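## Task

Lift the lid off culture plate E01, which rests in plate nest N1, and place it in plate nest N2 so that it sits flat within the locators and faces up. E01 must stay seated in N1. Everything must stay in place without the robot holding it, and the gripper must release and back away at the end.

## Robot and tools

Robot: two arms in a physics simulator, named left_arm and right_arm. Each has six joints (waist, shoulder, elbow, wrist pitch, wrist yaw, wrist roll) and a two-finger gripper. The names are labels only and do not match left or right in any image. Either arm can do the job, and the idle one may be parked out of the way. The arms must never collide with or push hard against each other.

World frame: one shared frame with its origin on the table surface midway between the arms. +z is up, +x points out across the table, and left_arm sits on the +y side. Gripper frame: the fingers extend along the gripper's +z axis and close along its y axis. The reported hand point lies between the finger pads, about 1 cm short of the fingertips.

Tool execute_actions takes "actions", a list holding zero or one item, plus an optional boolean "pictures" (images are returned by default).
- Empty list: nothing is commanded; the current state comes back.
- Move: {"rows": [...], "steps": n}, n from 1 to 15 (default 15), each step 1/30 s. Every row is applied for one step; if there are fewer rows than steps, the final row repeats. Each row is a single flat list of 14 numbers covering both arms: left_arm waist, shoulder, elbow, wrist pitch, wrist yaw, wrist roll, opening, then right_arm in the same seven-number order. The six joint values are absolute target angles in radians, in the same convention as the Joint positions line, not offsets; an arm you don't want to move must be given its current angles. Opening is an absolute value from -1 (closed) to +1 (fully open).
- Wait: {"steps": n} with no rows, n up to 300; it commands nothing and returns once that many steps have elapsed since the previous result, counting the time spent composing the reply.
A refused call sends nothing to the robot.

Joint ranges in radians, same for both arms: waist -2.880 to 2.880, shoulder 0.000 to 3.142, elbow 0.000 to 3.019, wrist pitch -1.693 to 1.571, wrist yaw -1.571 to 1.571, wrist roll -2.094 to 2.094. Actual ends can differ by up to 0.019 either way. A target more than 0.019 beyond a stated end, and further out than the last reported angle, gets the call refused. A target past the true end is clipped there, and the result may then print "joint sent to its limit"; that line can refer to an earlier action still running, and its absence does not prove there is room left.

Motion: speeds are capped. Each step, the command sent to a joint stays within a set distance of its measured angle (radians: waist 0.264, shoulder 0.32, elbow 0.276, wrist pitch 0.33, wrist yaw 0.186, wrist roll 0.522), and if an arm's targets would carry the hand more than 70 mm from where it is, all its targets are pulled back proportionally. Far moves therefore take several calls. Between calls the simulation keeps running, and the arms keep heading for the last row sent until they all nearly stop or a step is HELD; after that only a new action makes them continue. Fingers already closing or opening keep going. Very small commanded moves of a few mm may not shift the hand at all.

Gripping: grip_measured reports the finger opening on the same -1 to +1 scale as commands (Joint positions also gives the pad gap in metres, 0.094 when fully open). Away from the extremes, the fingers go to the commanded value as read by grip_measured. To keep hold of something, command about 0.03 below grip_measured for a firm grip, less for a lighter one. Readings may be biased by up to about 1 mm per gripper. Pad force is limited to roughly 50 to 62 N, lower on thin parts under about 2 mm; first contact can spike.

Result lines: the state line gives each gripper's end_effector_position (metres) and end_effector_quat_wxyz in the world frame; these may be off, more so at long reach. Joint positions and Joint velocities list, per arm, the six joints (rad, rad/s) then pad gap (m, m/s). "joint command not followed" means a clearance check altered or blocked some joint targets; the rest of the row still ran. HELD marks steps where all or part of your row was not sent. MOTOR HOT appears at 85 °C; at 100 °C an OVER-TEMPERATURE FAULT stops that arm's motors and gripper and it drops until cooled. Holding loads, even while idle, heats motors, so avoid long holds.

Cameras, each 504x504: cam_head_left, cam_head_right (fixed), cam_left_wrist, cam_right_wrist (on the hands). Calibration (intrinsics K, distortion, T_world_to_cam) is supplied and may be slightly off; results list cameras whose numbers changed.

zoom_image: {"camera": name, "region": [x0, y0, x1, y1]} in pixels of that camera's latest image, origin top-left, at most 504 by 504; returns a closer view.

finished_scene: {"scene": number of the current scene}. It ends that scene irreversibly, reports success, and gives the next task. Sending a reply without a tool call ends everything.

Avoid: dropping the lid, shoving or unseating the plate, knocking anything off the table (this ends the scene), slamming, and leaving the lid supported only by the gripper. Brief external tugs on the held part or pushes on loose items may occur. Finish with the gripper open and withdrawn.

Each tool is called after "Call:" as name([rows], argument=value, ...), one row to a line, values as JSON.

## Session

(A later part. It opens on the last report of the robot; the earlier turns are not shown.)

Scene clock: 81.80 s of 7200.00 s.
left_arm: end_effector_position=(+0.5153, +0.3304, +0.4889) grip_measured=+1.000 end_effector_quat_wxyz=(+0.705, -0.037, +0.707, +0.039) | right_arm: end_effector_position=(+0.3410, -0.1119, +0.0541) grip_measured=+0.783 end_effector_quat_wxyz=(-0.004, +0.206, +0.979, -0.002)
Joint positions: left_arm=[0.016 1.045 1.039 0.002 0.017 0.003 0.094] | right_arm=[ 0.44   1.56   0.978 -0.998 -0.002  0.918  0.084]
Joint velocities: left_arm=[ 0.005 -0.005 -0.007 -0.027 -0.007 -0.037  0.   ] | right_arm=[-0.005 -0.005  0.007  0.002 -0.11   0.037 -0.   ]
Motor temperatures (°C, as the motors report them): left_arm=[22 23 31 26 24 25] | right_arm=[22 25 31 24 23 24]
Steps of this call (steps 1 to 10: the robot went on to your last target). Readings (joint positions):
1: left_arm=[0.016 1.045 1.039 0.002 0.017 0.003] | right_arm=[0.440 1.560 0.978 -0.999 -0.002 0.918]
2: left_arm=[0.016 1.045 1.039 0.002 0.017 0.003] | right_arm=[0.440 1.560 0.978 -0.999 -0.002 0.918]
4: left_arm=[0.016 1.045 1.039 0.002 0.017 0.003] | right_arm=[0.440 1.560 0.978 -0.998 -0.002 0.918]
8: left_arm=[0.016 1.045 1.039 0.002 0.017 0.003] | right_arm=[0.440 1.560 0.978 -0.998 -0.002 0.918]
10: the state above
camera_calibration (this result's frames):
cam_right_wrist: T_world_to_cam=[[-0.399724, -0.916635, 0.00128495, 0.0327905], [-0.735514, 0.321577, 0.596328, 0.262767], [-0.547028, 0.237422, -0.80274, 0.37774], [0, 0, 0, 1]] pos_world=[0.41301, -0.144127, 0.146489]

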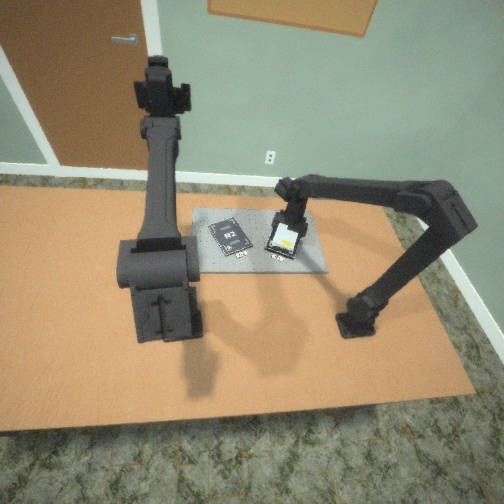

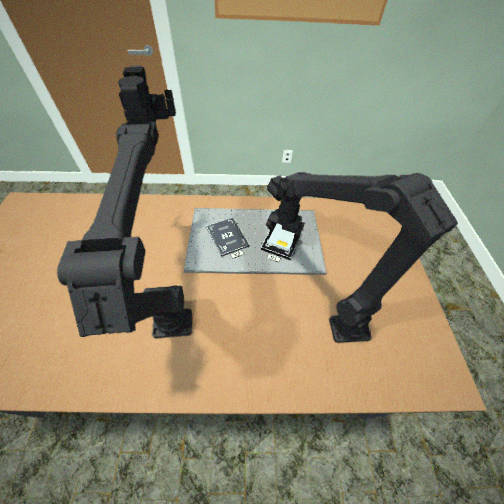

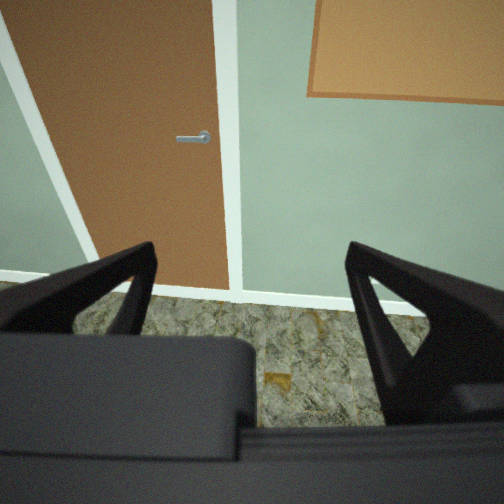

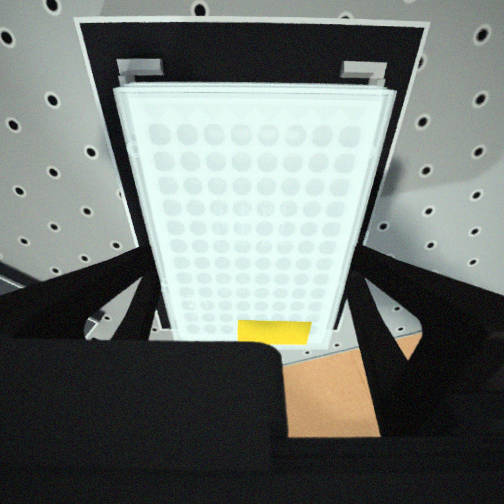

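Fix pitch first, then lower slowly.

Call:
execute_actions([
  {"rows":[[0.016,1.045,1.039,0.002,0.017,0.003,1,0.444,1.568,0.984,-0.975,0,0.925,0.755],[0.016,1.045,1.039,0.002,0.017,0.003,1,0.444,1.568,0.984,-0.975,0,0.925,0.755],[0.016,1.045,1.039,0.002,0.017,0.003,1,0.444,1.568,0.984,-0.975,0,0.925,0.755],[0.016,1.045,1.039,0.002,0.017,0.003,1,0.444,1.568,0.984,-0.975,0,0.925,0.755],[0.016,1.045,1.039,0.002,0.017,0.003,1,0.444,1.568,0.984,-0.975,0,0.925,0.755],[0.016,1.045,1.039,0.002,0.017,0.003,1,0.444,1.578,0.976,-0.97,0,0.925,0.755],[0.016,1.045,1.039,0.002,0.017,0.003,1,0.444,1.58,0.974,-0.965,0,0.925,0.755],[0.016,1.045,1.039,0.002,0.017,0.003,1,0.444,1.582,0.971,-0.96,0,0.925,0.755]]},
], pictures=false)

Call:
execute_actions([
  {"steps":10},
])

Scene clock: 88.67 s of 7200.00 s.
left_arm: end_effector_position=(+0.5153, +0.3304, +0.4889) grip_measured=+1.000 end_effector_quat_wxyz=(+0.705, -0.037, +0.707, +0.039) | right_arm: end_effector_position=(+0.3421, -0.1113, +0.0491) grip_measured=+0.783 end_effector_quat_wxyz=(-0.001, +0.206, +0.979, +0.000)
Joint positions: left_arm=[0.016 1.045 1.039 0.002 0.017 0.003 0.094] | right_arm=[ 0.44   1.566  0.97  -0.975 -0.002  0.918  0.084]
Joint velocities: left_arm=[ 0.005 -0.005 -0.012 -0.012  0.022 -0.022  0.   ] | right_arm=[-0.015  0.015 -0.017  0.002 -0.066 -0.022 -0.001]
Motor temperatures (°C, as the motors report them): left_arm=[22 23 31 26 24 25] | right_arm=[22 25 31 24 23 24]
Steps of this call (steps 1 to 15: the robot went on to your last target; steps 16 to 90: nothing new was sent; then 3.37 s passed at rest; steps 91 to 105: all 15 steps of this action). Readings (joint positions):
91: left_arm=[0.016 1.045 1.039 0.002 0.017 0.003] | right_arm=[0.440 1.560 0.978 -0.996 -0.002 0.918]
92: left_arm=[0.016 1.045 1.039 0.002 0.017 0.003] | right_arm=[0.440 1.560 0.978 -0.994 -0.002 0.918]
94: left_arm=[0.016 1.045 1.039 0.002 0.017 0.003] | right_arm=[0.440 1.560 0.978 -0.991 -0.002 0.918]
98: left_arm=[0.016 1.045 1.039 0.002 0.017 0.003] | right_arm=[0.440 1.561 0.976 -0.982 -0.002 0.918]
105: the state above

Scene clock: 89.00 s of 7200.00 s.
left_arm: end_effector_position=(+0.5153, +0.3304, +0.4889) grip_measured=+1.000 end_effector_quat_wxyz=(+0.705, -0.037, +0.707, +0.039) | right_arm: end_effector_position=(+0.3421, -0.1113, +0.0489) grip_measured=+0.783 end_effector_quat_wxyz=(-0.001, +0.206, +0.979, +0.000)
Joint positions: left_arm=[0.016 1.045 1.039 0.002 0.017 0.003 0.094] | right_arm=[ 0.44   1.567  0.97  -0.975 -0.002  0.918  0.084]
Joint velocities: left_arm=[-0.024 -0.005 -0.007  0.012 -0.081 -0.022  0.   ] | right_arm=[-0.005 -0.005 -0.002  0.002  0.007  0.066 -0.001]
Motor temperatures (°C, as the motors report them): left_arm=[22 23 31 26 24 25] | right_arm=[22 25 31 24 23 24]
Steps of this call (steps 1 to 10: the robot went on to your last target). Readings (joint positions):
1: left_arm=[0.016 1.045 1.039 0.002 0.017 0.003] | right_arm=[0.440 1.567 0.970 -0.975 -0.002 0.918]
2: left_arm=[0.016 1.045 1.039 0.002 0.017 0.003] | right_arm=[0.440 1.567 0.970 -0.975 -0.002 0.918]
4: left_arm=[0.016 1.045 1.039 0.002 0.017 0.003] | right_arm=[0.440 1.567 0.970 -0.975 -0.002 0.918]
8: left_arm=[0.016 1.045 1.039 0.002 0.017 0.003] | right_arm=[0.440 1.567 0.970 -0.975 -0.002 0.918]
10: the state above
camera_calibration (this result's frames):
cam_right_wrist: T_world_to_cam=[[-0.399711, -0.916627, -0.00505966, 0.0341095], [-0.739686, 0.319283, 0.592388, 0.267829], [-0.541383, 0.240526, -0.805637, 0.372618], [0, 0, 0, 1]] pos_world=[0.413473, -0.143872, 0.141709]

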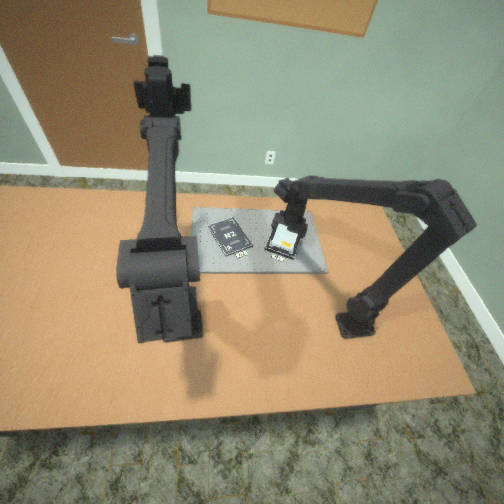

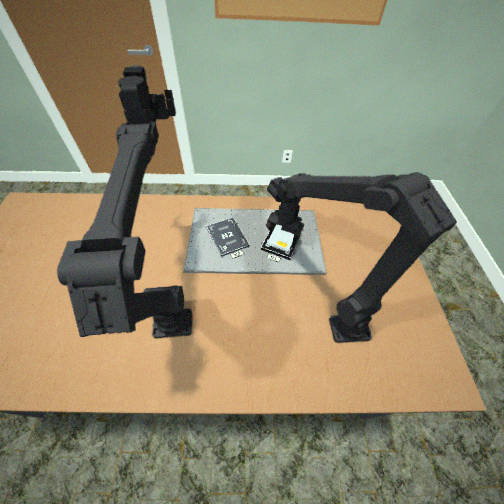

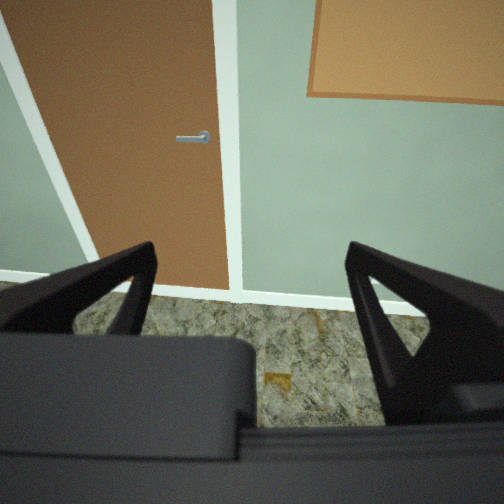

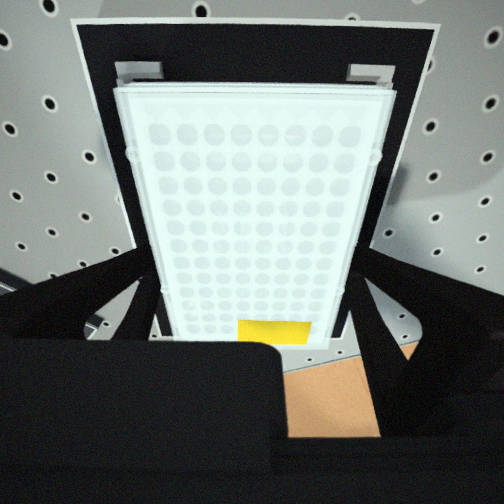

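Call:
execute_actions([
  {"rows":[[0.016,1.045,1.039,0.002,0.017,0.003,1,0.444,1.587,0.965,-0.947,0,0.925,0.755]]},
], pictures=false)

Call:
execute_actions([
  {"rows":[[0.016,1.045,1.039,0.002,0.017,0.003,1,0.444,1.587,0.965,-0.947,0,0.925,0.85]]},
])

Scene clock: 92.00 s of 7200.00 s.
left_arm: end_effector_position=(+0.5153, +0.3304, +0.4889) grip_measured=+1.000 end_effector_quat_wxyz=(+0.705, -0.037, +0.707, +0.039) | right_arm: end_effector_position=(+0.3422, -0.1112, +0.0455) grip_measured=+0.783 end_effector_quat_wxyz=(+0.000, +0.206, +0.979, +0.001)
Joint positions: left_arm=[0.016 1.045 1.039 0.002 0.017 0.003 0.094] | right_arm=[ 0.44   1.571  0.964 -0.962 -0.002  0.918  0.084]
Joint velocities: left_arm=[-0.005  0.005 -0.007  0.002  0.022 -0.066  0.   ] | right_arm=[ 0.005 -0.024  0.002 -0.022  0.051 -0.066 -0.001]
Motor temperatures (°C, as the motors report them): left_arm=[22 23 31 26 24 25] | right_arm=[22 25 31 24 23 24]
Steps of this call (steps 1 to 15: the robot went on to your last target; steps 16 to 75: nothing new was sent; steps 76 to 90: all 15 steps of this action). Readings (joint positions):
76: left_arm=[0.016 1.045 1.039 0.002 0.017 0.003] | right_arm=[0.440 1.567 0.969 -0.972 -0.002 0.918]
77: left_arm=[0.016 1.045 1.039 0.002 0.017 0.003] | right_arm=[0.440 1.567 0.968 -0.968 -0.002 0.918]
79: left_arm=[0.016 1.045 1.039 0.002 0.017 0.003] | right_arm=[0.440 1.568 0.966 -0.964 -0.002 0.918]
83: left_arm=[0.016 1.045 1.039 0.002 0.017 0.003] | right_arm=[0.440 1.571 0.964 -0.962 -0.002 0.918]
90: the state above

Scene clock: 92.50 s of 7200.00 s.
left_arm: end_effector_position=(+0.5153, +0.3304, +0.4889) grip_measured=+1.000 end_effector_quat_wxyz=(+0.705, -0.037, +0.707, +0.039) | right_arm: end_effector_position=(+0.3422, -0.1112, +0.0455) grip_measured=+0.848 end_effector_quat_wxyz=(+0.000, +0.206, +0.979, +0.001)
Joint positions: left_arm=[0.016 1.045 1.039 0.002 0.017 0.003 0.094] | right_arm=[ 0.44   1.571  0.964 -0.962 -0.002  0.918  0.087]
Joint velocities: left_arm=[-0.005 -0.005  0.012 -0.007 -0.037 -0.022  0.   ] | right_arm=[-0.015 -0.005  0.012 -0.012 -0.051  0.051 -0.   ]
Motor temperatures (°C, as the motors report them): left_arm=[22 23 31 26 24 25] | right_arm=[22 25 31 24 23 24]
Steps of this call (steps 1 to 15: all 15 steps of this action). Readings (joint positions):
1: left_arm=[0.016 1.045 1.039 0.002 0.017 0.003] | right_arm=[0.440 1.571 0.964 -0.962 -0.002 0.918]
2: left_arm=[0.016 1.045 1.039 0.002 0.017 0.003] | right_arm=[0.440 1.571 0.964 -0.962 -0.002 0.918]
4: left_arm=[0.016 1.045 1.039 0.002 0.017 0.003] | right_arm=[0.440 1.571 0.964 -0.962 -0.002 0.918]
8: left_arm=[0.016 1.045 1.039 0.002 0.017 0.003] | right_arm=[0.440 1.571 0.964 -0.962 -0.002 0.918]
15: the state above
camera_calibration (this result's frames):
cam_right_wrist: T_world_to_cam=[[-0.399697, -0.916619, -0.00717447, 0.0342647], [-0.74107, 0.318521, 0.591066, 0.270346], [-0.539497, 0.241564, -0.806591, 0.369425], [0, 0, 0, 1]] pos_world=[0.413344, -0.143943, 0.138428]

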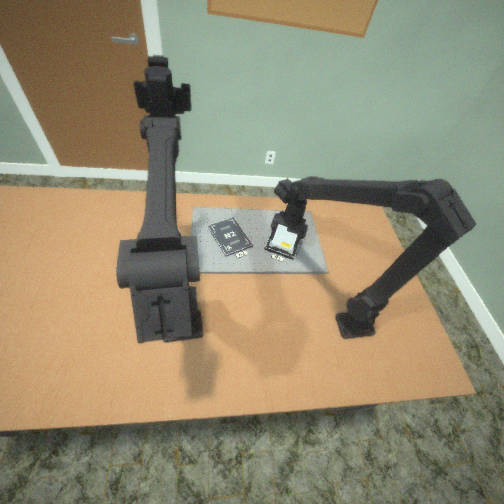

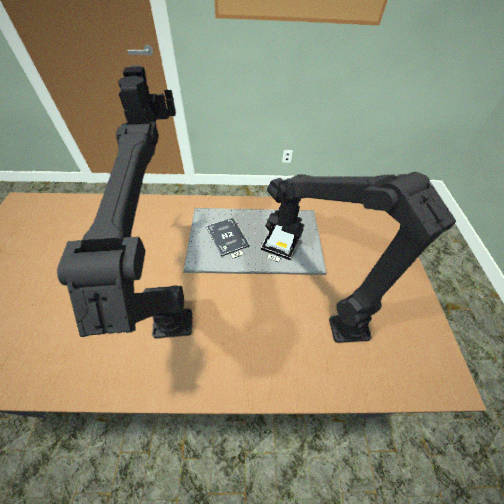

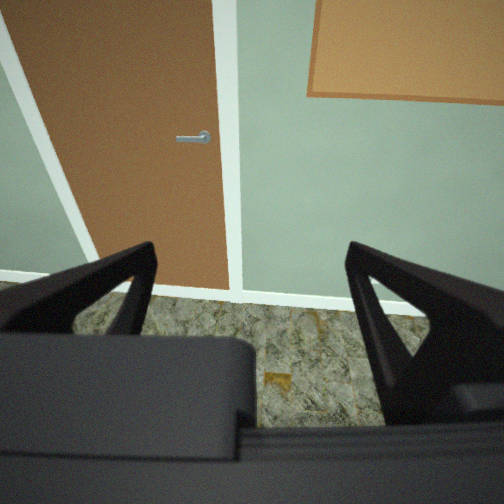

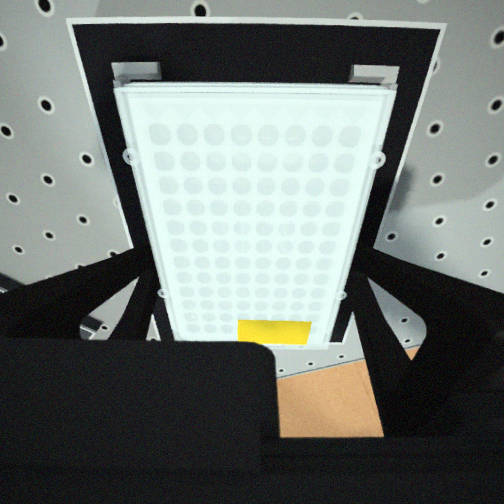

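Call:
execute_actions([
  {"rows":[[0.016,1.045,1.039,0.002,0.017,0.003,1,0.444,1.548,0.965,-0.962,0,0.925,0.85]]},
], pictures=false)

Call:
execute_actions([
  {"rows":[[0.016,1.045,1.039,0.002,0.017,0.003,1,0.444,1.548,0.965,-0.962,0,0.925,0.805]]},
], pictures=false)

Call:
execute_actions([
  {"rows":[[0.016,1.045,1.039,0.002,0.017,0.003,1,0.444,1.548,0.965,-0.962,0,0.925,0.79]]},
], pictures=false)

Scene clock: 98.00 s of 7200.00 s.
left_arm: end_effector_position=(+0.5153, +0.3304, +0.4889) grip_measured=+1.000 end_effector_quat_wxyz=(+0.705, -0.037, +0.707, +0.039) | right_arm: end_effector_position=(+0.3430, -0.1108, +0.0498) grip_measured=+0.848 end_effector_quat_wxyz=(+0.004, +0.206, +0.978, +0.005)
Joint positions: left_arm=[0.016 1.045 1.039 0.002 0.017 0.003 0.094] | right_arm=[ 0.44   1.56   0.964 -0.962 -0.002  0.918  0.087]
Joint velocities: left_arm=[-0.005  0.015 -0.007 -0.002  0.022  0.007  0.   ] | right_arm=[ 0.005  0.005 -0.017 -0.002 -0.007 -0.007 -0.001]
Motor temperatures (°C, as the motors report them): left_arm=[22 23 31 26 24 25] | right_arm=[22 25 31 24 23 24]
Steps of this call (steps 1 to 15: the robot went on to your last target; steps 16 to 90: nothing new was sent; then 2.00 s passed at rest; steps 91 to 105: all 15 steps of this action). Readings (joint positions):
91: left_arm=[0.016 1.045 1.039 0.002 0.017 0.003] | right_arm=[0.440 1.570 0.964 -0.962 -0.002 0.918]
92: left_arm=[0.016 1.045 1.039 0.002 0.017 0.003] | right_arm=[0.440 1.569 0.964 -0.962 -0.002 0.918]
94: left_arm=[0.016 1.045 1.039 0.002 0.017 0.003] | right_arm=[0.440 1.566 0.964 -0.962 -0.002 0.918]
98: left_arm=[0.016 1.045 1.039 0.002 0.017 0.003] | right_arm=[0.440 1.561 0.964 -0.962 -0.002 0.918]
105: the state above

Scene clock: 98.50 s of 7200.00 s.
left_arm: end_effector_position=(+0.5153, +0.3304, +0.4889) grip_measured=+1.000 end_effector_quat_wxyz=(+0.705, -0.037, +0.707, +0.039) | right_arm: end_effector_position=(+0.3430, -0.1108, +0.0498) grip_measured=+0.809 end_effector_quat_wxyz=(+0.004, +0.206, +0.978, +0.005)
Joint positions: left_arm=[0.016 1.045 1.039 0.002 0.017 0.003 0.094] | right_arm=[ 0.44   1.56   0.964 -0.962 -0.002  0.918  0.085]
Joint velocities: left_arm=[-0.005  0.005 -0.002  0.007  0.007 -0.007  0.   ] | right_arm=[-0.005 -0.005  0.012 -0.032  0.007 -0.007  0.   ]
Motor temperatures (°C, as the motors report them): left_arm=[22 23 31 26 24 25] | right_arm=[22 25 31 24 23 24]
Steps of this call (steps 1 to 15: all 15 steps of this action). Readings (joint positions):
1: left_arm=[0.016 1.045 1.039 0.002 0.017 0.003] | right_arm=[0.440 1.560 0.964 -0.962 -0.002 0.918]
2: left_arm=[0.016 1.045 1.039 0.002 0.017 0.003] | right_arm=[0.440 1.560 0.964 -0.962 -0.002 0.918]
4: left_arm=[0.016 1.045 1.039 0.002 0.017 0.003] | right_arm=[0.440 1.560 0.964 -0.962 -0.002 0.918]
8: left_arm=[0.016 1.045 1.039 0.002 0.017 0.003] | right_arm=[0.440 1.560 0.964 -0.962 -0.002 0.918]
15: the state above

Scene clock: 99.00 s of 7200.00 s.
left_arm: end_effector_position=(+0.5153, +0.3304, +0.4889) grip_measured=+1.000 end_effector_quat_wxyz=(+0.705, -0.037, +0.707, +0.039) | right_arm: end_effector_position=(+0.3430, -0.1108, +0.0498) grip_measured=+0.799 end_effector_quat_wxyz=(+0.004, +0.206, +0.978, +0.005)
Joint positions: left_arm=[0.016 1.045 1.039 0.002 0.017 0.003 0.094] | right_arm=[ 0.44   1.56   0.964 -0.962 -0.002  0.918  0.085]
Joint velocities: left_arm=[-0.005 -0.005 -0.022 -0.002 -0.022 -0.007  0.   ] | right_arm=[-0.024 -0.005 -0.012  0.007  0.037  0.007 -0.   ]
Motor temperatures (°C, as the motors report them): left_arm=[22 23 31 26 24 25] | right_arm=[22 25 31 24 23 24]
Steps of this call (steps 1 to 15: all 15 steps of this action). Readings (joint positions):
1: left_arm=[0.016 1.045 1.039 0.002 0.017 0.003] | right_arm=[0.440 1.560 0.964 -0.962 -0.002 0.918]
2: left_arm=[0.016 1.045 1.039 0.002 0.017 0.003] | right_arm=[0.440 1.560 0.964 -0.962 -0.002 0.918]
4: left_arm=[0.016 1.045 1.039 0.002 0.017 0.003] | right_arm=[0.440 1.560 0.964 -0.962 -0.002 0.918]
8: left_arm=[0.016 1.045 1.039 0.002 0.017 0.003] | right_arm=[0.440 1.560 0.964 -0.962 -0.002 0.918]
15: the state above

Call:
execute_actions([
  {"rows":[[0.016,1.045,1.039,0.002,0.017,0.003,1,0.444,1.546,1.004,-0.979,0,0.925,0.79],[0.016,1.045,1.039,0.002,0.017,0.003,1,0.444,1.544,1.006,-0.983,0,0.925,0.79],[0.016,1.045,1.039,0.002,0.017,0.003,1,0.444,1.542,1.008,-0.987,0,0.925,0.79],[0.016,1.045,1.039,0.002,0.017,0.003,1,0.444,1.54,1.01,-0.991,0,0.925,0.79],[0.016,1.045,1.039,0.002,0.017,0.003,1,0.444,1.538,1.012,-0.995,0,0.925,0.79],[0.016,1.045,1.039,0.002,0.017,0.003,1,0.444,1.536,1.014,-0.999,0,0.925,0.79],[0.016,1.045,1.039,0.002,0.017,0.003,1,0.444,1.534,1.016,-1.003,0,0.925,0.79],[0.016,1.045,1.039,0.002,0.017,0.003,1,0.444,1.532,1.018,-1.007,0,0.925,0.79],[0.016,1.045,1.039,0.002,0.017,0.003,1,0.444,1.53,1.02,-1.011,0,0.925,0.79],[0.016,1.045,1.039,0.002,0.017,0.003,1,0.444,1.528,1.022,-1.015,0,0.925,0.79],[0.016,1.045,1.039,0.002,0.017,0.003,1,0.444,1.526,1.024,-1.019,0,0.925,0.79]]},
], pictures=false)

Call:
execute_actions([
  {"steps":10},
])

Scene clock: 108.97 s of 7200.00 s.
left_arm: end_effector_position=(+0.5153, +0.3304, +0.4889) grip_measured=+1.000 end_effector_quat_wxyz=(+0.705, -0.037, +0.707, +0.039) | right_arm: end_effector_position=(+0.3421, -0.1114, +0.0635) grip_measured=+0.799 end_effector_quat_wxyz=(+0.003, +0.206, +0.979, +0.003)
Joint positions: left_arm=[0.016 1.045 1.039 0.002 0.017 0.003 0.094] | right_arm=[ 0.44   1.538  0.981 -1.005 -0.001  0.918  0.085]
Joint velocities: left_arm=[-0.005 -0.015 -0.007  0.012  0.007 -0.037  0.   ] | right_arm=[-0.015 -0.044  0.032 -0.007 -0.037  0.051  0.001]
Motor temperatures (°C, as the motors report them): left_arm=[22 23 31 26 24 25] | right_arm=[22 25 30 24 23 24]
Steps of this call (steps 1 to 15: the robot went on to your last target; steps 16 to 90: nothing new was sent; then 6.47 s passed at rest; steps 91 to 105: all 15 steps of this action). Readings (joint positions):
91: left_arm=[0.016 1.045 1.039 0.002 0.017 0.003] | right_arm=[0.440 1.560 0.964 -0.963 -0.002 0.918]
92: left_arm=[0.016 1.045 1.039 0.002 0.017 0.003] | right_arm=[0.440 1.560 0.964 -0.964 -0.002 0.918]
94: left_arm=[0.016 1.045 1.039 0.002 0.017 0.003] | right_arm=[0.440 1.559 0.964 -0.970 -0.002 0.918]
98: left_arm=[0.016 1.045 1.039 0.002 0.017 0.003] | right_arm=[0.440 1.555 0.971 -0.985 -0.001 0.918]
105: the state above

Scene clock: 109.30 s of 7200.00 s.
left_arm: end_effector_position=(+0.5153, +0.3304, +0.4889) grip_measured=+1.000 end_effector_quat_wxyz=(+0.705, -0.037, +0.707, +0.039) | right_arm: end_effector_position=(+0.3426, -0.1112, +0.0645) grip_measured=+0.799 end_effector_quat_wxyz=(+0.004, +0.206, +0.979, +0.004)
Joint positions: left_arm=[0.016 1.045 1.039 0.002 0.017 0.003 0.094] | right_arm=[ 0.44   1.537  0.982 -1.005 -0.001  0.918  0.085]
Joint velocities: left_arm=[ 0.015 -0.005 -0.027 -0.037  0.037  0.007  0.   ] | right_arm=[-0.005 -0.005 -0.012  0.007  0.007  0.037  0.   ]
Motor temperatures (°C, as the motors report them): left_arm=[22 23 31 26 24 25] | right_arm=[22 25 30 24 23 24]
Steps of this call (steps 1 to 10: the robot went on to your last target). Readings (joint positions):
1: left_arm=[0.016 1.045 1.039 0.002 0.017 0.003] | right_arm=[0.440 1.537 0.982 -1.005 -0.001 0.918]
2: left_arm=[0.016 1.045 1.039 0.002 0.017 0.003] | right_arm=[0.440 1.537 0.982 -1.005 -0.001 0.918]
4: left_arm=[0.016 1.045 1.039 0.002 0.017 0.003] | right_arm=[0.440 1.537 0.982 -1.005 -0.001 0.918]
8: left_arm=[0.016 1.045 1.039 0.002 0.017 0.003] | right_arm=[0.440 1.537 0.982 -1.005 -0.001 0.918]
10: the state above
camera_calibration (this result's frames):
cam_right_wrist: T_world_to_cam=[[-0.399608, -0.916575, -0.0142611, 0.0350156], [-0.746202, 0.316214, 0.585825, 0.261239], [-0.532443, 0.244742, -0.810312, 0.383058], [0, 0, 0, 1]] pos_world=[0.412886, -0.144263, 0.157855]

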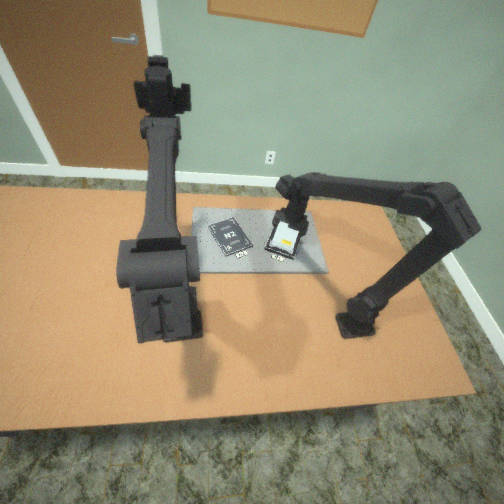

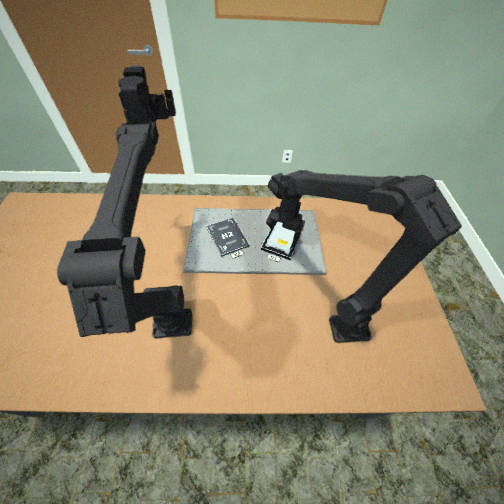

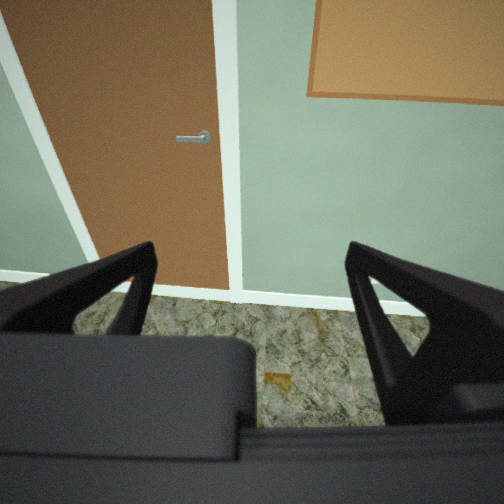

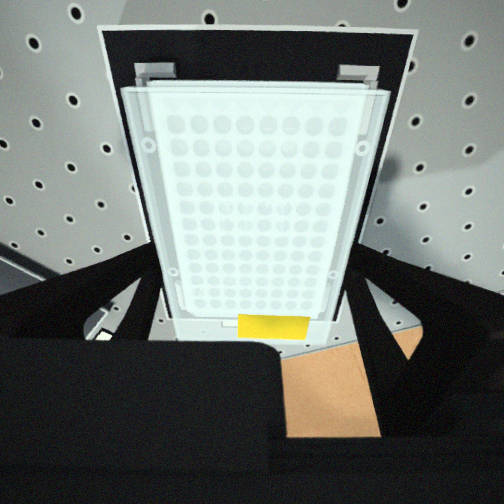

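Call:
execute_actions([
  {"steps":10,"rows":[[0.016,1.045,1.039,0.002,0.017,0.003,1,0.444,1.526,1.024,-1.019,0,0.925,0.76],[0.016,1.045,1.039,0.002,0.017,0.003,1,0.444,1.526,1.024,-1.019,0,0.925,0.76],[0.016,1.045,1.039,0.002,0.017,0.003,1,0.444,1.526,1.024,-1.019,0,0.925,0.76],[0.016,1.045,1.039,0.002,0.017,0.003,1,0.444,1.53,1.05,-1.045,0,0.925,0.76],[0.016,1.045,1.039,0.002,0.017,0.003,1,0.444,1.53,1.07,-1.065,0,0.925,0.76]]},
], pictures=false)

Call:
execute_actions([
  {"steps":6,"rows":[[0.016,1.045,1.039,0.002,0.017,0.003,1,0.48,1.59,1.125,-1.077,0,0.86,0.76]]},
], pictures=false)

Call:
execute_actions([
  {"steps":6,"rows":[[0.016,1.045,1.039,0.002,0.017,0.003,1,0.53,1.645,1.195,-1.092,0,0.78,0.76]]},
], pictures=false)

Call:
execute_actions([
  {"steps":6,"rows":[[0.016,1.045,1.039,0.002,0.017,0.003,1,0.585,1.705,1.27,-1.108,0,0.695,0.76]]},
], pictures=false)

Call:
execute_actions([
  {"steps":6,"rows":[[0.016,1.045,1.039,0.002,0.017,0.003,1,0.64,1.765,1.345,-1.124,0,0.61,0.76]]},
], pictures=false)

Call:
execute_actions([
  {"steps":6,"rows":[[0.016,1.045,1.039,0.002,0.017,0.003,1,0.695,1.825,1.42,-1.14,0,0.525,0.76]]},
], pictures=false)

Call:
execute_actions([
  {"steps":6,"rows":[[0.016,1.045,1.039,0.002,0.017,0.003,1,0.745,1.878,1.488,-1.155,0,0.445,0.76]]},
], pictures=false)

Call:
execute_actions([
  {"steps":15,"rows":[[0.016,1.045,1.039,0.002,0.017,0.003,1,0.78,1.915,1.535,-1.165,0,0.39,0.76]]},
], pictures=false)

Call:
execute_actions([
  {"steps":10},
])

Scene clock: 156.73 s of 7200.00 s.
left_arm: end_effector_position=(+0.5153, +0.3304, +0.4889) grip_measured=+1.000 end_effector_quat_wxyz=(+0.705, -0.037, +0.707, +0.039) | right_arm: end_effector_position=(+0.3513, -0.1064, +0.0801) grip_measured=+0.779 end_effector_quat_wxyz=(+0.005, +0.206, +0.978, +0.005)
Joint positions: left_arm=[0.016 1.045 1.039 0.002 0.017 0.003 0.094] | right_arm=[ 0.44   1.537  1.03  -1.049 -0.001  0.918  0.084]
Joint velocities: left_arm=[ 0.015  0.015 -0.007  0.007 -0.022 -0.022  0.   ] | right_arm=[ 0.005  0.015  0.12  -0.022 -0.037  0.051  0.   ]
Motor temperatures (°C, as the motors report them): left_arm=[22 23 32 26 24 25] | right_arm=[22 26 34 24 23 24]
Steps of this call (steps 1 to 15: the robot went on to your last target; steps 16 to 90: nothing new was sent; then 44.10 s passed at rest; steps 91 to 100: all 10 steps of this action). Readings (joint positions):
91: left_arm=[0.016 1.045 1.039 0.002 0.017 0.003] | right_arm=[0.440 1.537 0.982 -1.005 -0.001 0.918]
92: left_arm=[0.016 1.045 1.039 0.002 0.017 0.003] | right_arm=[0.440 1.537 0.982 -1.005 -0.001 0.918]
94: left_arm=[0.016 1.045 1.039 0.002 0.017 0.003] | right_arm=[0.440 1.537 0.985 -1.011 -0.001 0.918]
98: left_arm=[0.016 1.045 1.039 0.002 0.017 0.003] | right_arm=[0.440 1.537 1.017 -1.048 -0.001 0.918]
100: the state above

Scene clock: 156.93 s of 7200.00 s.
left_arm: end_effector_position=(+0.5153, +0.3304, +0.4889) grip_measured=+1.000 end_effector_quat_wxyz=(+0.705, -0.037, +0.707, +0.039) | right_arm: end_effector_position=(+0.3619, -0.0837, +0.0862) grip_measured=+0.779 end_effector_quat_wxyz=(+0.010, +0.172, +0.985, +0.008)
Joint positions: left_arm=[0.016 1.045 1.039 0.002 0.017 0.003 0.094] | right_arm=[ 0.474  1.572  1.089 -1.063 -0.     0.882  0.084]
Joint velocities: left_arm=[ 0.015 -0.005 -0.007  0.002  0.022 -0.007  0.   ] | right_arm=[ 0.142  0.093  0.081  0.007 -0.037 -0.154  0.001]
Motor temperatures (°C, as the motors report them): left_arm=[22 23 32 26 24 25] | right_arm=[22 26 34 24 23 24]
Steps of this call (steps 1 to 6: all 6 steps of this action). Readings (joint positions):
1: left_arm=[0.016 1.045 1.039 0.002 0.017 0.003] | right_arm=[0.442 1.539 1.038 -1.054 -0.001 0.911]
2: left_arm=[0.016 1.045 1.039 0.002 0.017 0.003] | right_arm=[0.447 1.546 1.051 -1.060 -0.000 0.903]
4: left_arm=[0.016 1.045 1.039 0.002 0.017 0.003] | right_arm=[0.461 1.562 1.076 -1.063 -0.000 0.890]
6: the state above

Scene clock: 157.13 s of 7200.00 s.
left_arm: end_effector_position=(+0.5153, +0.3304, +0.4889) grip_measured=+1.000 end_effector_quat_wxyz=(+0.705, -0.037, +0.707, +0.039) | right_arm: end_effector_position=(+0.3677, -0.0512, +0.0843) grip_measured=+0.779 end_effector_quat_wxyz=(+0.007, +0.110, +0.994, +0.006)
Joint positions: left_arm=[0.016 1.045 1.039 0.002 0.017 0.003 0.094] | right_arm=[ 0.529  1.632  1.158 -1.079  0.     0.813  0.084]
Joint velocities: left_arm=[ 0.005  0.005  0.002 -0.017 -0.022  0.037  0.   ] | right_arm=[ 0.19   0.132  0.09   0.012 -0.037 -0.183  0.   ]
Motor temperatures (°C, as the motors report them): left_arm=[22 23 32 26 24 25] | right_arm=[22 26 34 24 23 24]
Steps of this call (steps 1 to 6: all 6 steps of this action). Readings (joint positions):
1: left_arm=[0.016 1.045 1.039 0.002 0.017 0.003] | right_arm=[0.482 1.579 1.097 -1.068 0.000 0.867]
2: left_arm=[0.016 1.045 1.039 0.002 0.017 0.003] | right_arm=[0.491 1.590 1.112 -1.077 0.000 0.851]
4: left_arm=[0.016 1.045 1.039 0.002 0.017 0.003] | right_arm=[0.513 1.616 1.142 -1.079 0.000 0.829]
6: the state above

Scene clock: 157.33 s of 7200.00 s.
left_arm: end_effector_position=(+0.5153, +0.3304, +0.4889) grip_measured=+1.000 end_effector_quat_wxyz=(+0.705, -0.037, +0.707, +0.039) | right_arm: end_effector_position=(+0.3723, -0.0161, +0.0825) grip_measured=+0.779 end_effector_quat_wxyz=(+0.006, +0.043, +0.999, +0.004)
Joint positions: left_arm=[0.016 1.045 1.039 0.002 0.017 0.003 0.094] | right_arm=[ 0.585  1.693  1.232 -1.095  0.001  0.733  0.084]
Joint velocities: left_arm=[-0.005 -0.005 -0.007 -0.007 -0.037 -0.022  0.   ] | right_arm=[ 0.171  0.112  0.071  0.007  0.007 -0.212  0.001]
Motor temperatures (°C, as the motors report them): left_arm=[22 23 32 26 24 25] | right_arm=[22 26 34 24 23 24]
Steps of this call (steps 1 to 6: all 6 steps of this action). Readings (joint positions):
1: left_arm=[0.016 1.045 1.039 0.002 0.017 0.003] | right_arm=[0.538 1.640 1.167 -1.085 0.001 0.795]
2: left_arm=[0.016 1.045 1.039 0.002 0.017 0.003] | right_arm=[0.547 1.652 1.183 -1.093 0.001 0.777]
4: left_arm=[0.016 1.045 1.039 0.002 0.017 0.003] | right_arm=[0.568 1.678 1.215 -1.095 0.001 0.750]
6: the state above

Scene clock: 157.53 s of 7200.00 s.
left_arm: end_effector_position=(+0.5153, +0.3304, +0.4889) grip_measured=+1.000 end_effector_quat_wxyz=(+0.705, -0.037, +0.707, +0.039) | right_arm: end_effector_position=(+0.3744, +0.0203, +0.0813) grip_measured=+0.779 end_effector_quat_wxyz=(+0.007, -0.027, +1.000, +0.005)
Joint positions: left_arm=[0.016 1.045 1.039 0.002 0.017 0.003 0.094] | right_arm=[ 0.639  1.751  1.307 -1.111  0.001  0.649  0.084]
Joint velocities: left_arm=[-0.005 -0.015 -0.002  0.002 -0.037 -0.095  0.   ] | right_arm=[ 0.171  0.093  0.095 -0.012  0.007 -0.271 -0.001]
Motor temperatures (°C, as the motors report them): left_arm=[22 23 32 26 24 25] | right_arm=[22 26 34 24 23 24]
Steps of this call (steps 1 to 6: all 6 steps of this action). Readings (joint positions):
1: left_arm=[0.016 1.045 1.039 0.002 0.017 0.003] | right_arm=[0.593 1.701 1.241 -1.101 0.001 0.713]
2: left_arm=[0.016 1.045 1.039 0.002 0.017 0.003] | right_arm=[0.602 1.712 1.258 -1.109 0.001 0.695]
4: left_arm=[0.016 1.045 1.039 0.002 0.017 0.003] | right_arm=[0.623 1.737 1.291 -1.111 0.001 0.667]
6: the state above

Scene clock: 157.73 s of 7200.00 s.
left_arm: end_effector_position=(+0.5153, +0.3304, +0.4889) grip_measured=+1.000 end_effector_quat_wxyz=(+0.705, -0.037, +0.707, +0.039) | right_arm: end_effector_position=(+0.3730, +0.0571, +0.0786) grip_measured=+0.779 end_effector_quat_wxyz=(+0.007, -0.097, +0.995, +0.005)
Joint positions: left_arm=[0.016 1.045 1.039 0.002 0.017 0.003 0.094] | right_arm=[ 0.694  1.809  1.382 -1.127  0.001  0.564  0.084]
Joint velocities: left_arm=[ 0.024 -0.005  0.007 -0.002  0.051  0.022  0.   ] | right_arm=[ 0.181  0.093  0.071 -0.002 -0.051 -0.242  0.001]
Motor temperatures (°C, as the motors report them): left_arm=[22 23 32 26 24 25] | right_arm=[22 26 34 24 23 24]
Steps of this call (steps 1 to 6: all 6 steps of this action). Readings (joint positions):
1: left_arm=[0.016 1.045 1.039 0.002 0.017 0.003] | right_arm=[0.648 1.758 1.317 -1.117 0.001 0.629]
2: left_arm=[0.016 1.045 1.039 0.002 0.017 0.003] | right_arm=[0.657 1.770 1.333 -1.125 0.001 0.610]
4: left_arm=[0.016 1.045 1.039 0.002 0.017 0.003] | right_arm=[0.678 1.795 1.367 -1.127 0.001 0.582]
6: the state above

Scene clock: 157.93 s of 7200.00 s.
left_arm: end_effector_position=(+0.5153, +0.3304, +0.4889) grip_measured=+1.000 end_effector_quat_wxyz=(+0.705, -0.037, +0.707, +0.039) | right_arm: end_effector_position=(+0.3681, +0.0904, +0.0744) grip_measured=+0.779 end_effector_quat_wxyz=(+0.006, -0.162, +0.987, +0.004)
Joint positions: left_arm=[0.016 1.045 1.039 0.002 0.017 0.003 0.094] | right_arm=[ 0.745  1.862  1.448 -1.142  0.001  0.483  0.084]
Joint velocities: left_arm=[-0.005 -0.005  0.012 -0.017 -0.066  0.007  0.   ] | right_arm=[ 0.171  0.093  0.071  0.017  0.022 -0.227 -0.001]
Motor temperatures (°C, as the motors report them): left_arm=[22 23 32 26 24 25] | right_arm=[22 26 34 24 23 24]
Steps of this call (steps 1 to 6: all 6 steps of this action). Readings (joint positions):
1: left_arm=[0.016 1.045 1.039 0.002 0.017 0.003] | right_arm=[0.703 1.816 1.390 -1.133 0.001 0.545]
2: left_arm=[0.016 1.045 1.039 0.002 0.017 0.003] | right_arm=[0.711 1.827 1.405 -1.140 0.001 0.527]
4: left_arm=[0.016 1.045 1.039 0.002 0.017 0.003] | right_arm=[0.730 1.849 1.435 -1.142 0.001 0.500]
6: the state above

Scene clock: 158.43 s of 7200.00 s.
left_arm: end_effector_position=(+0.5153, +0.3304, +0.4889) grip_measured=+1.000 end_effector_quat_wxyz=(+0.705, -0.037, +0.707, +0.039) | right_arm: end_effector_position=(+0.3607, +0.1147, +0.0708) grip_measured=+0.779 end_effector_quat_wxyz=(+0.006, -0.221, +0.975, +0.003)
Joint positions: left_arm=[0.016 1.045 1.039 0.002 0.017 0.003 0.094] | right_arm=[ 0.784  1.897  1.492 -1.152  0.001  0.401  0.084]
Joint velocities: left_arm=[-0.005 -0.005 -0.032  0.002 -0.051 -0.051  0.   ] | right_arm=[-0.005  0.015 -0.007 -0.002  0.037 -0.051 -0.   ]
Motor temperatures (°C, as the motors report them): left_arm=[22 23 32 26 24 25] | right_arm=[22 26 34 24 23 24]
Steps of this call (steps 1 to 15: all 15 steps of this action). Readings (joint positions):
1: left_arm=[0.016 1.045 1.039 0.002 0.017 0.003] | right_arm=[0.752 1.867 1.454 -1.146 0.001 0.468]
2: left_arm=[0.016 1.045 1.039 0.002 0.017 0.003] | right_arm=[0.758 1.874 1.463 -1.151 0.001 0.454]
4: left_arm=[0.016 1.045 1.039 0.002 0.017 0.003] | right_arm=[0.771 1.889 1.483 -1.152 0.001 0.434]
8: left_arm=[0.016 1.045 1.039 0.002 0.017 0.003] | right_arm=[0.784 1.897 1.492 -1.152 0.001 0.412]
15: the state above

Scene clock: 158.77 s of 7200.00 s.
left_arm: end_effector_position=(+0.5153, +0.3304, +0.4889) grip_measured=+1.000 end_effector_quat_wxyz=(+0.705, -0.037, +0.707, +0.039) | right_arm: end_effector_position=(+0.3607, +0.1147, +0.0708) grip_measured=+0.779 end_effector_quat_wxyz=(+0.006, -0.222, +0.975, +0.003)
Joint positions: left_arm=[0.016 1.045 1.039 0.002 0.017 0.003 0.094] | right_arm=[ 0.784  1.897  1.492 -1.152  0.001  0.399  0.084]
Joint velocities: left_arm=[ 0.005 -0.015  0.022 -0.002  0.022 -0.007  0.   ] | right_arm=[-0.005 -0.005  0.007  0.002  0.022 -0.037 -0.   ]
Motor temperatures (°C, as the motors report them): left_arm=[22 23 32 26 24 25] | right_arm=[22 26 34 24 23 24]
Steps of this call (steps 1 to 10: the robot went on to your last target). Readings (joint positions):
1: left_arm=[0.016 1.045 1.039 0.002 0.017 0.003] | right_arm=[0.784 1.897 1.492 -1.152 0.001 0.401]
2: left_arm=[0.016 1.045 1.039 0.002 0.017 0.003] | right_arm=[0.784 1.897 1.492 -1.152 0.001 0.400]
4: left_arm=[0.016 1.045 1.039 0.002 0.017 0.003] | right_arm=[0.784 1.897 1.492 -1.152 0.001 0.399]
8: left_arm=[0.016 1.045 1.039 0.002 0.017 0.003] | right_arm=[0.784 1.897 1.492 -1.152 0.001 0.399]
10: the state above
camera_calibration (this result's frames):
cam_right_wrist: T_world_to_cam=[[0.437232, -0.899309, -0.00839824, -0.0548905], [-0.729999, -0.360339, 0.580739, 0.271778], [-0.52529, -0.247787, -0.814047, 0.396703], [0, 0, 0, 1]] pos_world=[0.430782, 0.146867, 0.164642]

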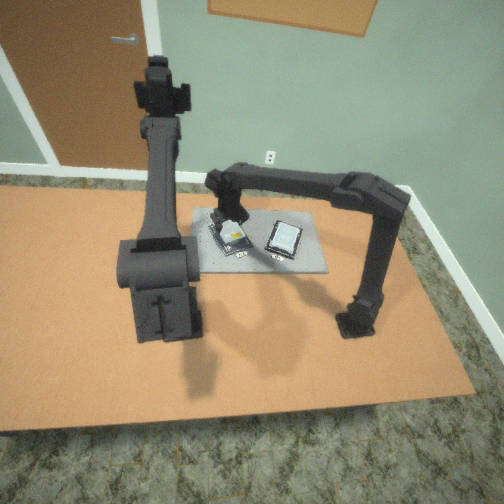

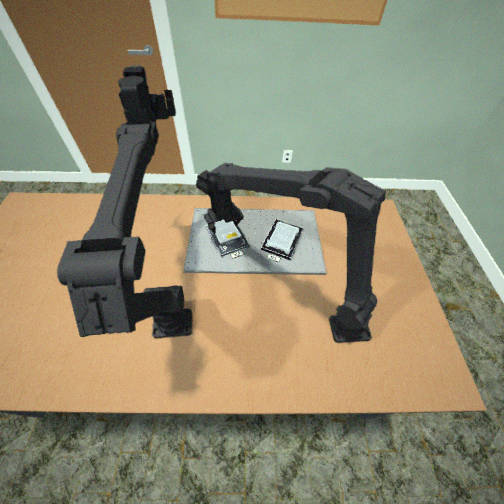

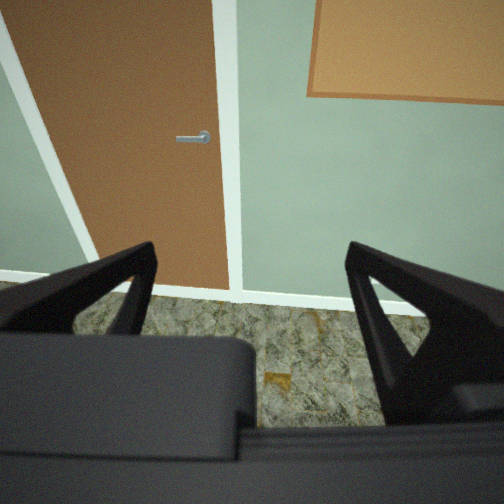

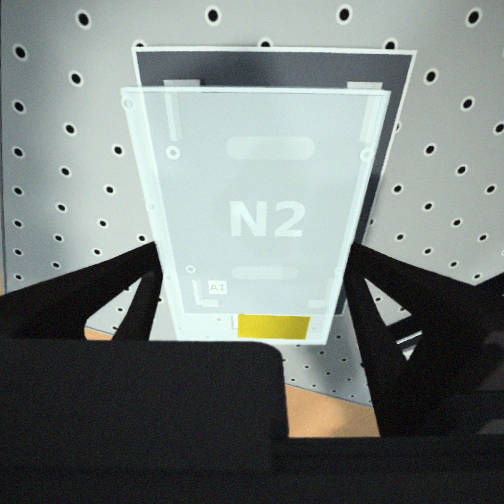

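Call:
execute_actions([
  {"steps":15,"rows":[[0.016,1.045,1.039,0.002,0.017,0.003,1,0.775,1.88,1.48,-1.128,0,0.385,0.76],[0.016,1.045,1.039,0.002,0.017,0.003,1,0.772,1.878,1.468,-1.118,0,0.385,0.76],[0.016,1.045,1.039,0.002,0.017,0.003,1,0.772,1.876,1.456,-1.108,0,0.385,0.76],[0.016,1.045,1.039,0.002,0.017,0.003,1,0.772,1.876,1.446,-1.099,0,0.385,0.76]]},
])

Scene clock: 171.53 s of 7200.00 s.
left_arm: end_effector_position=(+0.5153, +0.3304, +0.4889) grip_measured=+1.000 end_effector_quat_wxyz=(+0.705, -0.037, +0.707, +0.039) | right_arm: end_effector_position=(+0.3563, +0.1046, +0.0578) grip_measured=+0.779 end_effector_quat_wxyz=(+0.004, -0.222, +0.975, +0.002)
Joint positions: left_arm=[0.016 1.045 1.039 0.002 0.017 0.003 0.094] | right_arm=[ 0.778  1.889  1.441 -1.114  0.001  0.394  0.084]
Joint velocities: left_arm=[ 0.005 -0.015  0.007 -0.007  0.051 -0.007  0.   ] | right_arm=[ 0.015  0.005  0.007 -0.002  0.066 -0.022  0.   ]
Motor temperatures (°C, as the motors report them): left_arm=[22 23 32 26 24 25] | right_arm=[22 26 35 24 23 24]
Steps of this call (steps 1 to 15: the robot went on to your last target; steps 16 to 90: nothing new was sent; then 9.27 s passed at rest; steps 91 to 105: all 15 steps of this action). Readings (joint positions):
91: left_arm=[0.016 1.045 1.039 0.002 0.017 0.003] | right_arm=[0.784 1.897 1.490 -1.150 0.001 0.397]
92: left_arm=[0.016 1.045 1.039 0.002 0.017 0.003] | right_arm=[0.784 1.896 1.486 -1.144 0.001 0.397]
94: left_arm=[0.016 1.045 1.039 0.002 0.017 0.003] | right_arm=[0.783 1.891 1.468 -1.127 0.001 0.395]
98: left_arm=[0.016 1.045 1.039 0.002 0.017 0.003] | right_arm=[0.779 1.889 1.444 -1.117 0.001 0.394]
105: the state above
camera_calibration (this result's frames):
cam_right_wrist: T_world_to_cam=[[0.436183, -0.899831, -0.00688804, -0.0618181], [-0.728956, -0.357821, 0.583599, 0.271606], [-0.527606, -0.249535, -0.812013, 0.38217], [0, 0, 0, 1]] pos_world=[0.426588, 0.136925, 0.151392]

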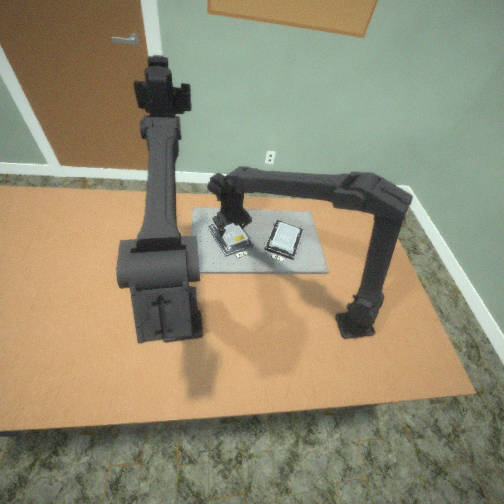

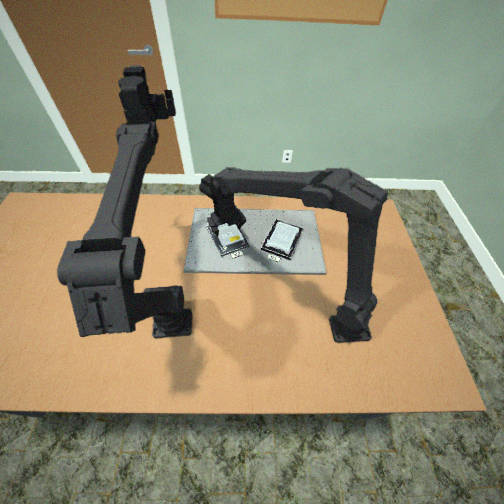

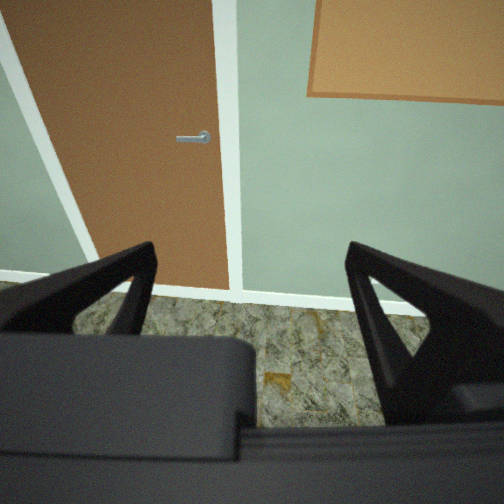

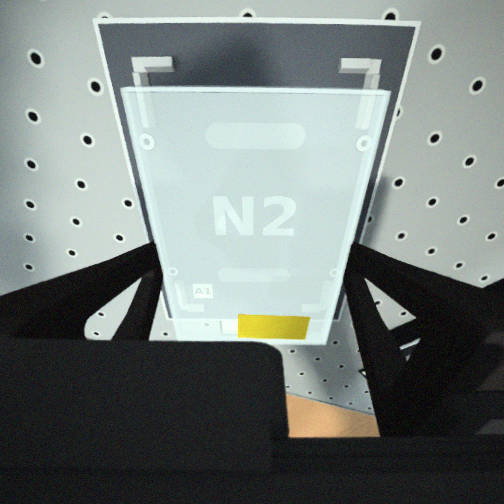

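Call:
execute_actions([
  {"steps":15,"rows":[[0.016,1.045,1.039,0.002,0.017,0.003,1,0.77,1.91,1.441,-1.09,0,0.385,0.76],[0.016,1.045,1.039,0.002,0.017,0.003,1,0.77,1.915,1.438,-1.08,0,0.385,0.76],[0.016,1.045,1.039,0.002,0.017,0.003,1,0.77,1.92,1.435,-1.073,0,0.385,0.76],[0.016,1.045,1.039,0.002,0.017,0.003,1,0.77,1.923,1.432,-1.067,0,0.385,0.76]]},
])

Scene clock: 179.43 s of 7200.00 s.
left_arm: end_effector_position=(+0.5153, +0.3304, +0.4889) grip_measured=+1.000 end_effector_quat_wxyz=(+0.705, -0.037, +0.707, +0.039) | right_arm: end_effector_position=(+0.3581, +0.1060, +0.0468) grip_measured=+0.779 end_effector_quat_wxyz=(+0.007, -0.222, +0.975, +0.004)
Joint positions: left_arm=[0.016 1.045 1.039 0.002 0.017 0.003 0.094] | right_arm=[ 0.777  1.903  1.431 -1.083  0.001  0.393  0.084]
Joint velocities: left_arm=[ 0.005 -0.005 -0.007 -0.012 -0.066  0.007  0.   ] | right_arm=[ 0.005 -0.005 -0.002 -0.017  0.037  0.007 -0.   ]
Motor temperatures (°C, as the motors report them): left_arm=[22 23 32 26 24 25] | right_arm=[22 27 34 24 23 24]
Steps of this call (steps 1 to 15: the robot went on to your last target; steps 16 to 90: nothing new was sent; then 4.40 s passed at rest; steps 91 to 105: all 15 steps of this action). Readings (joint positions):
91: left_arm=[0.016 1.045 1.039 0.002 0.017 0.003] | right_arm=[0.778 1.889 1.441 -1.112 0.001 0.393]
92: left_arm=[0.016 1.045 1.039 0.002 0.017 0.003] | right_arm=[0.778 1.889 1.441 -1.108 0.001 0.393]
94: left_arm=[0.016 1.045 1.039 0.002 0.017 0.003] | right_arm=[0.778 1.890 1.439 -1.094 0.001 0.393]
98: left_arm=[0.016 1.045 1.039 0.002 0.017 0.003] | right_arm=[0.777 1.896 1.434 -1.083 0.001 0.393]
105: the state above
camera_calibration (this result's frames):
cam_right_wrist: T_world_to_cam=[[0.435878, -0.899956, -0.0094892, -0.0611638], [-0.731756, -0.360512, 0.578415, 0.281394], [-0.523969, -0.245175, -0.815687, 0.37302], [0, 0, 0, 1]] pos_world=[0.428023, 0.137856, 0.140925]

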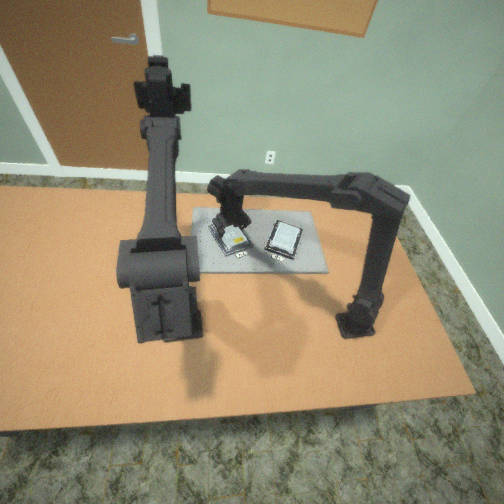

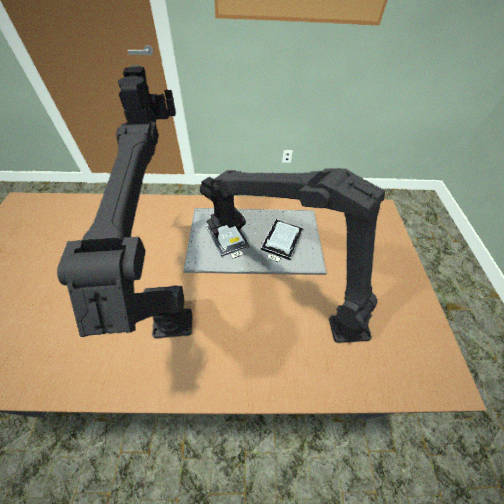

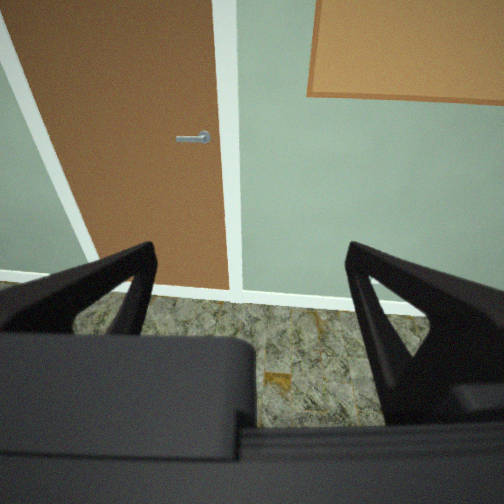

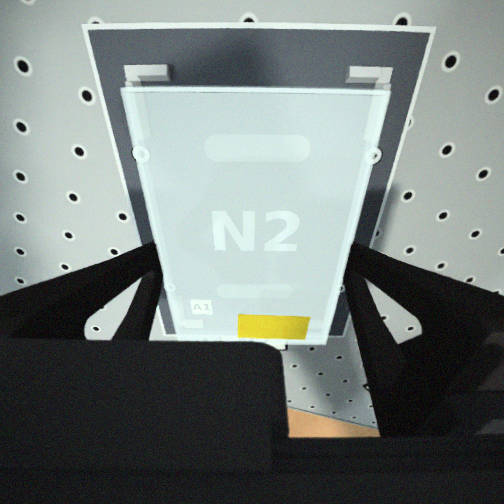

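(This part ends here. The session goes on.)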